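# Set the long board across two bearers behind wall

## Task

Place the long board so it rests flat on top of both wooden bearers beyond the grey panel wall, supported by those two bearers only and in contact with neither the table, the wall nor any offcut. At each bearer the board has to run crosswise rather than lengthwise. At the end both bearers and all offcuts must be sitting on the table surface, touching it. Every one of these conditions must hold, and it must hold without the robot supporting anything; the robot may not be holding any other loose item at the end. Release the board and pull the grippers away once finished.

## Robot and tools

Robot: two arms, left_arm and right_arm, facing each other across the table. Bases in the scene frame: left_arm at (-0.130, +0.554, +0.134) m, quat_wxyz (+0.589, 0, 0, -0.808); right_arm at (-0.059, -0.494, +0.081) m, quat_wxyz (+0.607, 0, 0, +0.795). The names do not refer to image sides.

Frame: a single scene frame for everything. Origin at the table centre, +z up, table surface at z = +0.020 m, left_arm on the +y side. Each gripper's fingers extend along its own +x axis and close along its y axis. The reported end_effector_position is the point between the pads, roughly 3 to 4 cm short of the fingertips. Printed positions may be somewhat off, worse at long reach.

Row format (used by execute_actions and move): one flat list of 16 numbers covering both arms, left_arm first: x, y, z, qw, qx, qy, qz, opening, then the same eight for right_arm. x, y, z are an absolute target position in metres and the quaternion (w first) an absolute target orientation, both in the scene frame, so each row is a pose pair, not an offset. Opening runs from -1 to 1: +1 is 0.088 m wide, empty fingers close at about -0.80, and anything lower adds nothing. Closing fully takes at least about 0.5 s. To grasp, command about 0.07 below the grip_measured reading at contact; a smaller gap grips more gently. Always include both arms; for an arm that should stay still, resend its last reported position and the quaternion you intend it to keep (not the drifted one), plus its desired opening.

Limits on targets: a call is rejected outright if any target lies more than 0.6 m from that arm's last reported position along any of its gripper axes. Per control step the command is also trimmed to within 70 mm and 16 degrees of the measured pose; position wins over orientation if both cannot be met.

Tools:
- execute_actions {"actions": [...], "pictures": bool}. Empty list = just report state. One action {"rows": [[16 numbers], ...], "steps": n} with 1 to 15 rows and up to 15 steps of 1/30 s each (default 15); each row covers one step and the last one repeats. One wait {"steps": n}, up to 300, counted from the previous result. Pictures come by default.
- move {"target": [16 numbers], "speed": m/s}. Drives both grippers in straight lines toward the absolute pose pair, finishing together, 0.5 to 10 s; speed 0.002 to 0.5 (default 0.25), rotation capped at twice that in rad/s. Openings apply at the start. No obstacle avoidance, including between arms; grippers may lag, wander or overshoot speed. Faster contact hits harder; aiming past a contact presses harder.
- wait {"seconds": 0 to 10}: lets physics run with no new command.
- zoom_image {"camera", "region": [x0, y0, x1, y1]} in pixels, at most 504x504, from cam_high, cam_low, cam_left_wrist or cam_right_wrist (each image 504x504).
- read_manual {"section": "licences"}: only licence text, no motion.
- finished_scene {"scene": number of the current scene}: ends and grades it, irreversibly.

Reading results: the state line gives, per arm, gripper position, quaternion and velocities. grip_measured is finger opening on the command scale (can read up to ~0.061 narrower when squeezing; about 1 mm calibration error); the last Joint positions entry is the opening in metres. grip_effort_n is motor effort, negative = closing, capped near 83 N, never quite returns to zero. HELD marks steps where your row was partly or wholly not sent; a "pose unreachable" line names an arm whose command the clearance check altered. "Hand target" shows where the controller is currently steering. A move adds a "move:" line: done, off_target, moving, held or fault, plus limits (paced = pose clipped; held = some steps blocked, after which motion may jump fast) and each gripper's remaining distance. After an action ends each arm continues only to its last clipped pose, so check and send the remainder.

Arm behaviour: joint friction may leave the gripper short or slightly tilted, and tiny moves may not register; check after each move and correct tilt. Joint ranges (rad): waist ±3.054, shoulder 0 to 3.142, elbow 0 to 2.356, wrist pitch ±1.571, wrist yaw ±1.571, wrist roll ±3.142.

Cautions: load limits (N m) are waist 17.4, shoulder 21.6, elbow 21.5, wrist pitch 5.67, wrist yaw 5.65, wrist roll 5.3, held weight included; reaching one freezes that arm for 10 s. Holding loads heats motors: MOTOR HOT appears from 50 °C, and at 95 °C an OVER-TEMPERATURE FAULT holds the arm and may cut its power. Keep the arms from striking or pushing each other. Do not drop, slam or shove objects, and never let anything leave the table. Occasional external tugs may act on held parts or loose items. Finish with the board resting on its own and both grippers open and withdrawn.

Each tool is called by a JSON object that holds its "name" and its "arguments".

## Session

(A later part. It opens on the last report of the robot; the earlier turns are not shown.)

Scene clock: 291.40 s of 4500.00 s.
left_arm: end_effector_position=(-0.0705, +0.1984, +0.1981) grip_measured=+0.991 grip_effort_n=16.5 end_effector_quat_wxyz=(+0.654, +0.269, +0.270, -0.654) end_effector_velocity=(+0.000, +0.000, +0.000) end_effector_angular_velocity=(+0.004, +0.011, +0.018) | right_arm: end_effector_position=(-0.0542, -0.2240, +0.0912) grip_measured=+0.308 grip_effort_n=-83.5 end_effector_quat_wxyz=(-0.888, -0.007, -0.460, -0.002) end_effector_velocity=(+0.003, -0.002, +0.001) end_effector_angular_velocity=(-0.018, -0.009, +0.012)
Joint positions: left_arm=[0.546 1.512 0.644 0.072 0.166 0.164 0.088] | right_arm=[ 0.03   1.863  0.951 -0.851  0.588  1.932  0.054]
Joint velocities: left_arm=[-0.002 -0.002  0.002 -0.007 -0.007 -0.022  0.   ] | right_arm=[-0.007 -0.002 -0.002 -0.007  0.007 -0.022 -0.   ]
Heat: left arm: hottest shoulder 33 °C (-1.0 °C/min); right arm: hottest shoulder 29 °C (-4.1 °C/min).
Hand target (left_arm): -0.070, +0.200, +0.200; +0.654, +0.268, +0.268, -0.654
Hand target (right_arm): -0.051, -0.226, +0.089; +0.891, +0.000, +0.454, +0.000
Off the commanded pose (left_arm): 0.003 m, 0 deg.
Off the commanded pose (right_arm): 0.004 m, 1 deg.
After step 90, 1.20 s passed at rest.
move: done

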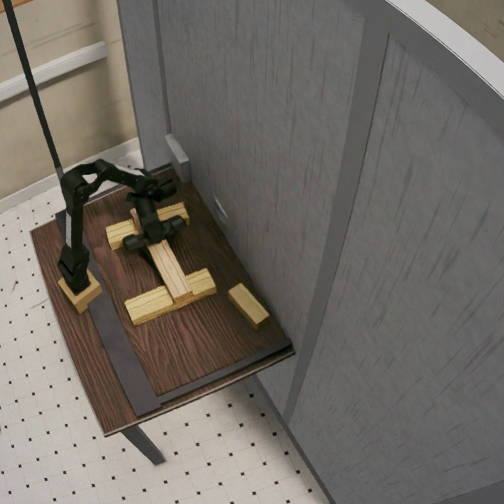

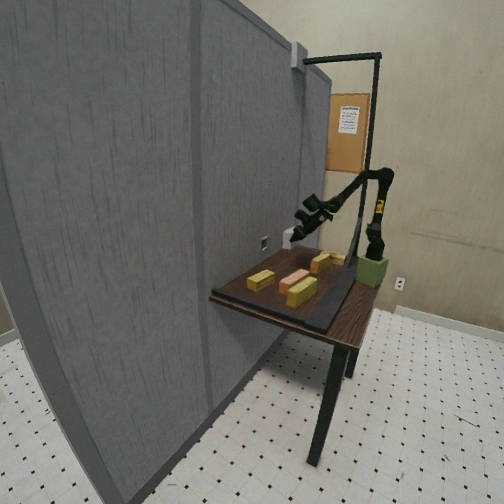

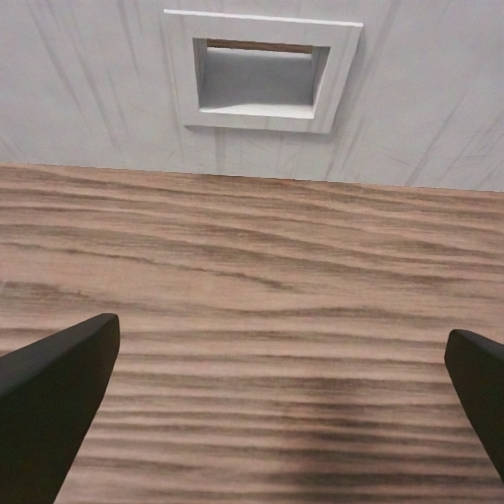

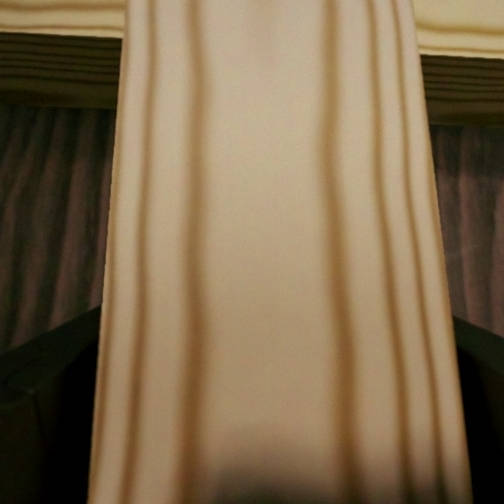

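{"name": "move", "arguments": {"target": [-0.07,0.20,0.20,0.654,0.268,0.268,-0.654,1,-0.052,-0.226,0.081,0.891,0,0.454,0,0.15], "speed": 0.01}}

Scene clock: 294.43 s of 4500.00 s.
left_arm: end_effector_position=(-0.0705, +0.1984, +0.1981) grip_measured=+0.991 grip_effort_n=16.5 end_effector_quat_wxyz=(+0.654, +0.269, +0.270, -0.654) end_effector_velocity=(-0.000, +0.002, -0.003) end_effector_angular_velocity=(+0.013, +0.013, +0.018) | right_arm: end_effector_position=(-0.0544, -0.2239, +0.0863) grip_measured=+0.308 grip_effort_n=-83.5 end_effector_quat_wxyz=(-0.888, -0.007, -0.460, -0.002) end_effector_velocity=(+0.002, -0.003, +0.001) end_effector_angular_velocity=(-0.009, -0.009, +0.005)
Joint positions: left_arm=[0.546 1.512 0.644 0.072 0.166 0.164 0.088] | right_arm=[ 0.03   1.876  0.944 -0.831  0.587  1.931  0.054]
Joint velocities: left_arm=[-0.002  0.002 -0.002 -0.007 -0.007 -0.022 -0.   ] | right_arm=[-0.002 -0.007 -0.007 -0.007  0.007 -0.007  0.   ]
Heat: left arm: hottest shoulder 33 °C (-2.0 °C/min); right arm: hottest shoulder 29 °C (-4.1 °C/min).
Hand target (left_arm): -0.070, +0.200, +0.200; +0.654, +0.268, +0.268, -0.654
Hand target (right_arm): -0.052, -0.226, +0.081; +0.891, -0.000, +0.454, -0.000
Off the commanded pose (left_arm): 0.003 m, 0 deg.
Off the commanded pose (right_arm): 0.006 m, 1 deg.
move: done

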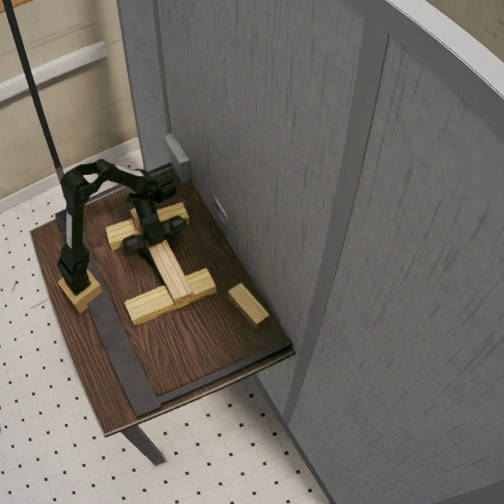

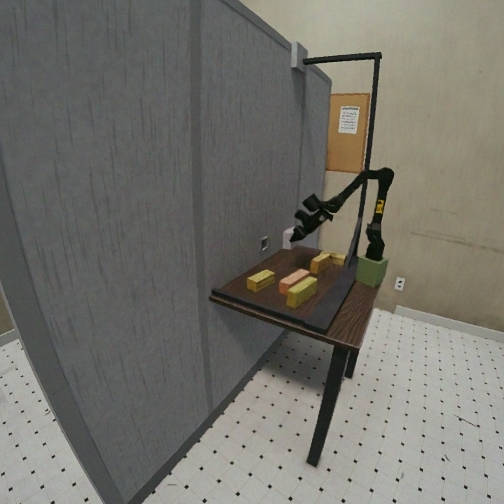

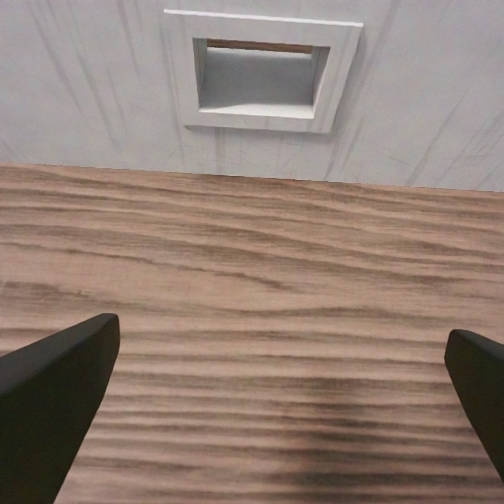

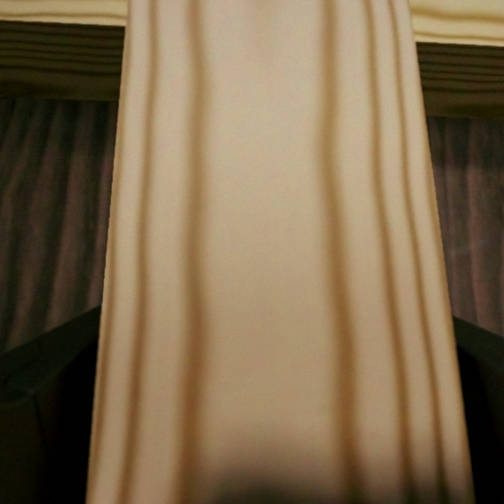

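Contact made. Release and clear.

{"name": "move", "arguments": {"target": [-0.07,0.20,0.20,0.654,0.268,0.268,-0.654,1,-0.054,-0.225,0.086,0.889,0,0.458,0,1], "speed": 0.02}}

{"name": "move", "arguments": {"target": [-0.07,0.20,0.20,0.654,0.268,0.268,-0.654,1,-0.054,-0.225,0.17,0.889,0,0.458,0,1], "speed": 0.12}}

{"name": "move", "arguments": {"target": [-0.08,0.30,0.28,0.627,0.327,0.327,-0.627,1,-0.06,-0.28,0.27,0.627,-0.327,0.327,0.627,1], "speed": 0.3}}

{"name": "zoom_image", "arguments": {"camera": "cam_high", "region": [60,160,280,380]}}

{"name": "zoom_image", "arguments": {"camera": "cam_low", "region": [210,200,400,340]}}

Scene clock: 303.13 s of 4500.00 s.
left_arm: end_effector_position=(-0.0705, +0.1984, +0.1981) grip_measured=+0.991 grip_effort_n=16.5 end_effector_quat_wxyz=(+0.654, +0.269, +0.270, -0.654) end_effector_velocity=(+0.001, -0.002, +0.003) end_effector_angular_velocity=(-0.011, -0.013, -0.002) | right_arm: end_effector_position=(-0.0538, -0.2257, +0.0867) grip_measured=+0.984 grip_effort_n=15.1 end_effector_quat_wxyz=(-0.888, -0.002, -0.459, -0.000) end_effector_velocity=(-0.000, -0.005, +0.000) end_effector_angular_velocity=(-0.019, +0.000, -0.005)
Joint positions: left_arm=[0.546 1.512 0.644 0.072 0.166 0.164 0.088] | right_arm=[ 0.03   1.876  0.944 -0.841  0.588  1.931  0.087]
Joint velocities: left_arm=[-0.002 -0.002  0.002  0.007 -0.007  0.007 -0.   ] | right_arm=[ 0.002 -0.002 -0.002 -0.022 -0.007  0.007  0.   ]
Heat: left arm: hottest shoulder 33 °C (-1.0 °C/min); right arm: hottest shoulder 28 °C (-5.0 °C/min).
Hand target (left_arm): -0.070, +0.200, +0.200; +0.654, +0.268, +0.268, -0.654
Hand target (right_arm): -0.054, -0.225, +0.086; +0.889, +0.000, +0.458, +0.000
Off the commanded pose (left_arm): 0.003 m, 0 deg.
Off the commanded pose (right_arm): 0.001 m, 0 deg.
After step 90, 5.00 s passed at rest.
move: done

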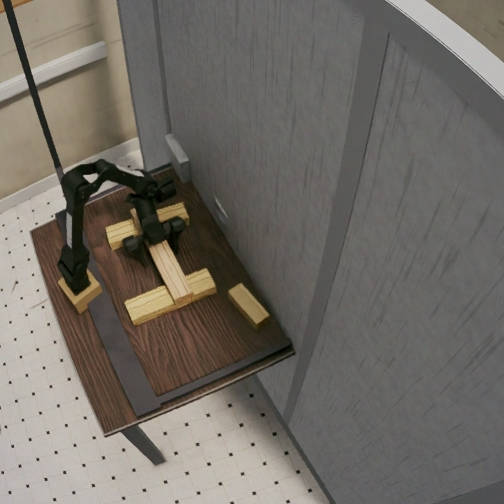

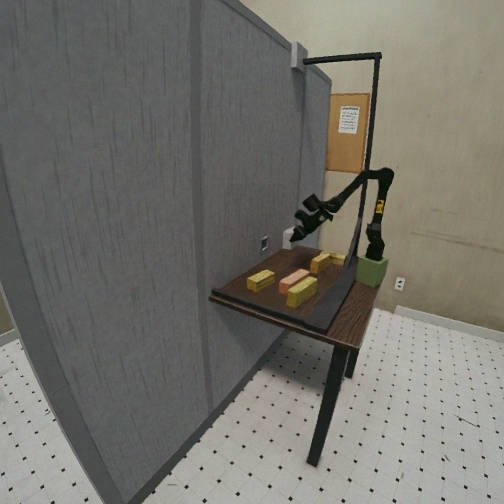

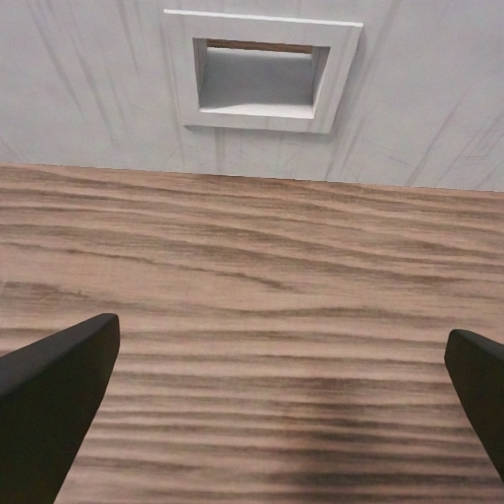

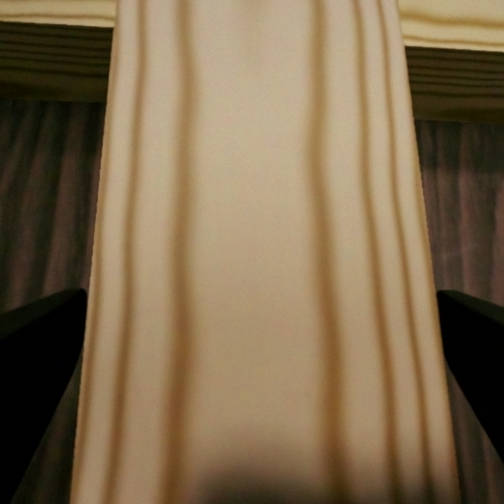

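Scene clock: 304.23 s of 4500.00 s.
left_arm: end_effector_position=(-0.0705, +0.1984, +0.1981) grip_measured=+0.991 grip_effort_n=17.0 end_effector_quat_wxyz=(+0.654, +0.269, +0.271, -0.654) end_effector_velocity=(+0.000, +0.001, +0.000) end_effector_angular_velocity=(+0.006, -0.010, +0.013) | right_arm: end_effector_position=(-0.0531, -0.2279, +0.1646) grip_measured=+0.985 grip_effort_n=14.7 end_effector_quat_wxyz=(-0.890, +0.008, -0.456, +0.005) end_effector_velocity=(+0.002, -0.000, +0.004) end_effector_angular_velocity=(-0.001, -0.009, -0.007)
Joint positions: left_arm=[0.546 1.512 0.644 0.071 0.166 0.164 0.088] | right_arm=[ 0.03   1.728  1.111 -1.18   0.588  1.931  0.087]
Joint velocities: left_arm=[-0.007 -0.007 -0.002 -0.007 -0.022 -0.007 -0.   ] | right_arm=[-0.002 -0.002  0.012 -0.022  0.007  0.007 -0.   ]
Heat: left arm: hottest shoulder 33 °C (-1.0 °C/min); right arm: hottest shoulder 28 °C (-4.0 °C/min).
Hand target (left_arm): -0.070, +0.200, +0.200; +0.654, +0.268, +0.268, -0.654
Hand target (right_arm): -0.054, -0.225, +0.170; +0.889, +0.000, +0.458, +0.000
Off the commanded pose (left_arm): 0.003 m, 0 deg.
Off the commanded pose (right_arm): 0.006 m, 1 deg.
move: done

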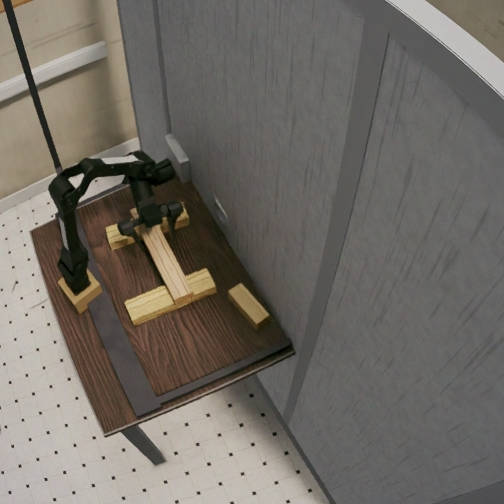

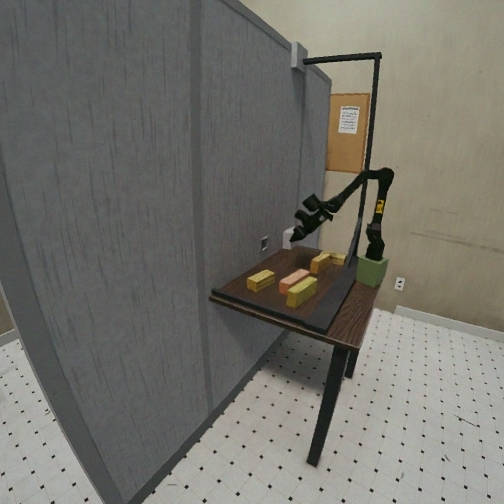

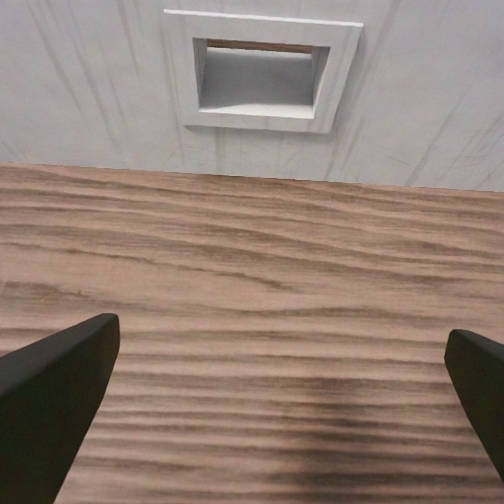

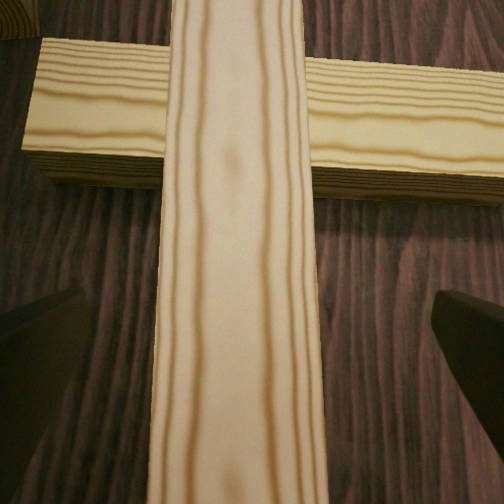

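Scene clock: 307.37 s of 4500.00 s.
left_arm: end_effector_position=(-0.0813, +0.3004, +0.2744) grip_measured=+0.991 grip_effort_n=16.5 end_effector_quat_wxyz=(+0.623, +0.328, +0.334, -0.626) end_effector_velocity=(+0.002, +0.002, -0.002) end_effector_angular_velocity=(+0.012, -0.012, +0.016) | right_arm: end_effector_position=(-0.0593, -0.2810, +0.2659) grip_measured=+0.985 grip_effort_n=14.2 end_effector_quat_wxyz=(+0.625, -0.333, +0.332, +0.623) end_effector_velocity=(+0.003, -0.001, +0.000) end_effector_angular_velocity=(-0.002, -0.006, +0.005)
Joint positions: left_arm=[ 0.596  1.044  0.765 -0.716  0.165  0.233  0.088] | right_arm=[-0.264  0.857  0.869 -0.991  0.003  0.002  0.087]
Joint velocities: left_arm=[-0.002 -0.002 -0.002 -0.007 -0.022 -0.007 -0.   ] | right_arm=[-0.017 -0.002  0.002 -0.007 -0.007 -0.022 -0.   ]
Heat: left arm: hottest shoulder 32 °C (-2.0 °C/min); right arm: hottest shoulder 28 °C (-4.0 °C/min).
Hand target (left_arm): -0.080, +0.300, +0.279; +0.627, +0.327, +0.327, -0.627
Hand target (right_arm): -0.059, -0.280, +0.271; +0.625, -0.328, +0.327, +0.628
Off the commanded pose (left_arm): 0.006 m, 1 deg.
Off the commanded pose (right_arm): 0.004 m, 1 deg.
move: done

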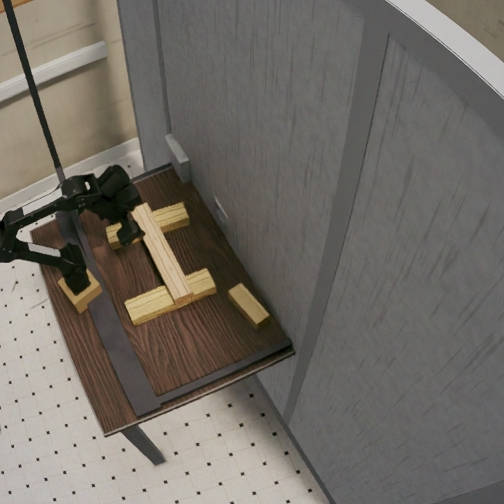

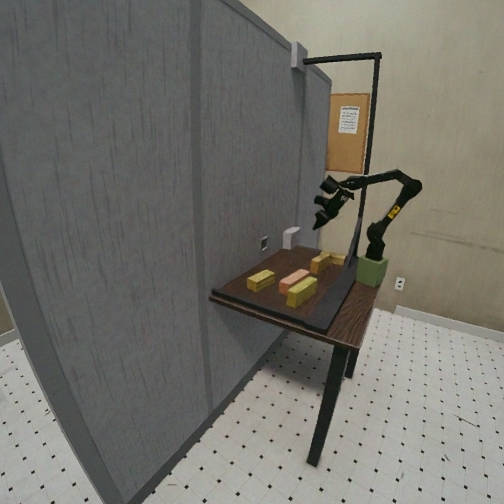

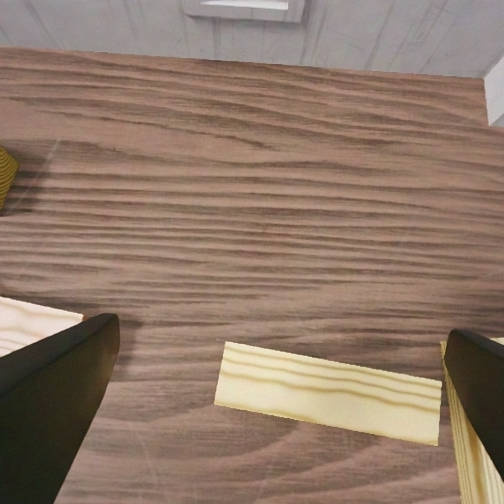

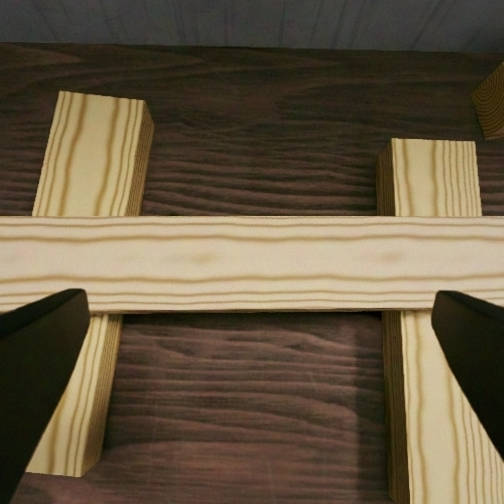

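Region (60, 160, 280, 380) of cam_high's 504x504 image, scaled by 2.291, with more detail than that image has.

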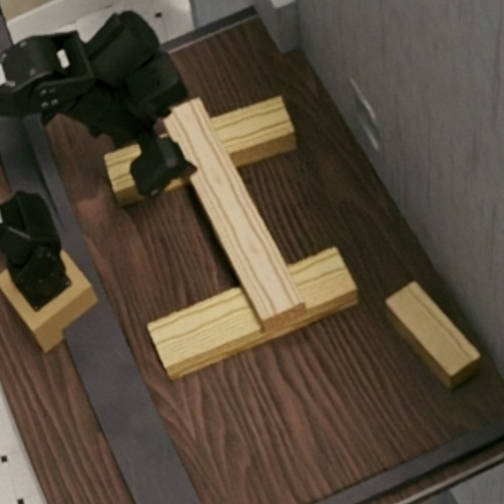

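Region (210, 200, 400, 340) of cam_low's 504x504 image, scaled by 2.653, with more detail than that image has; it fills the top 371 rows of this view, and the rest is white.

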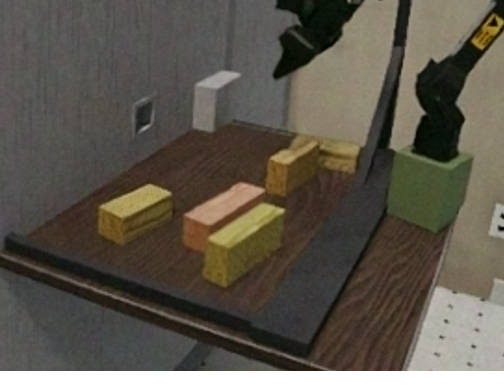

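{"name": "finished_scene", "arguments": {"scene": 2}}

The scene is finished: the task was done.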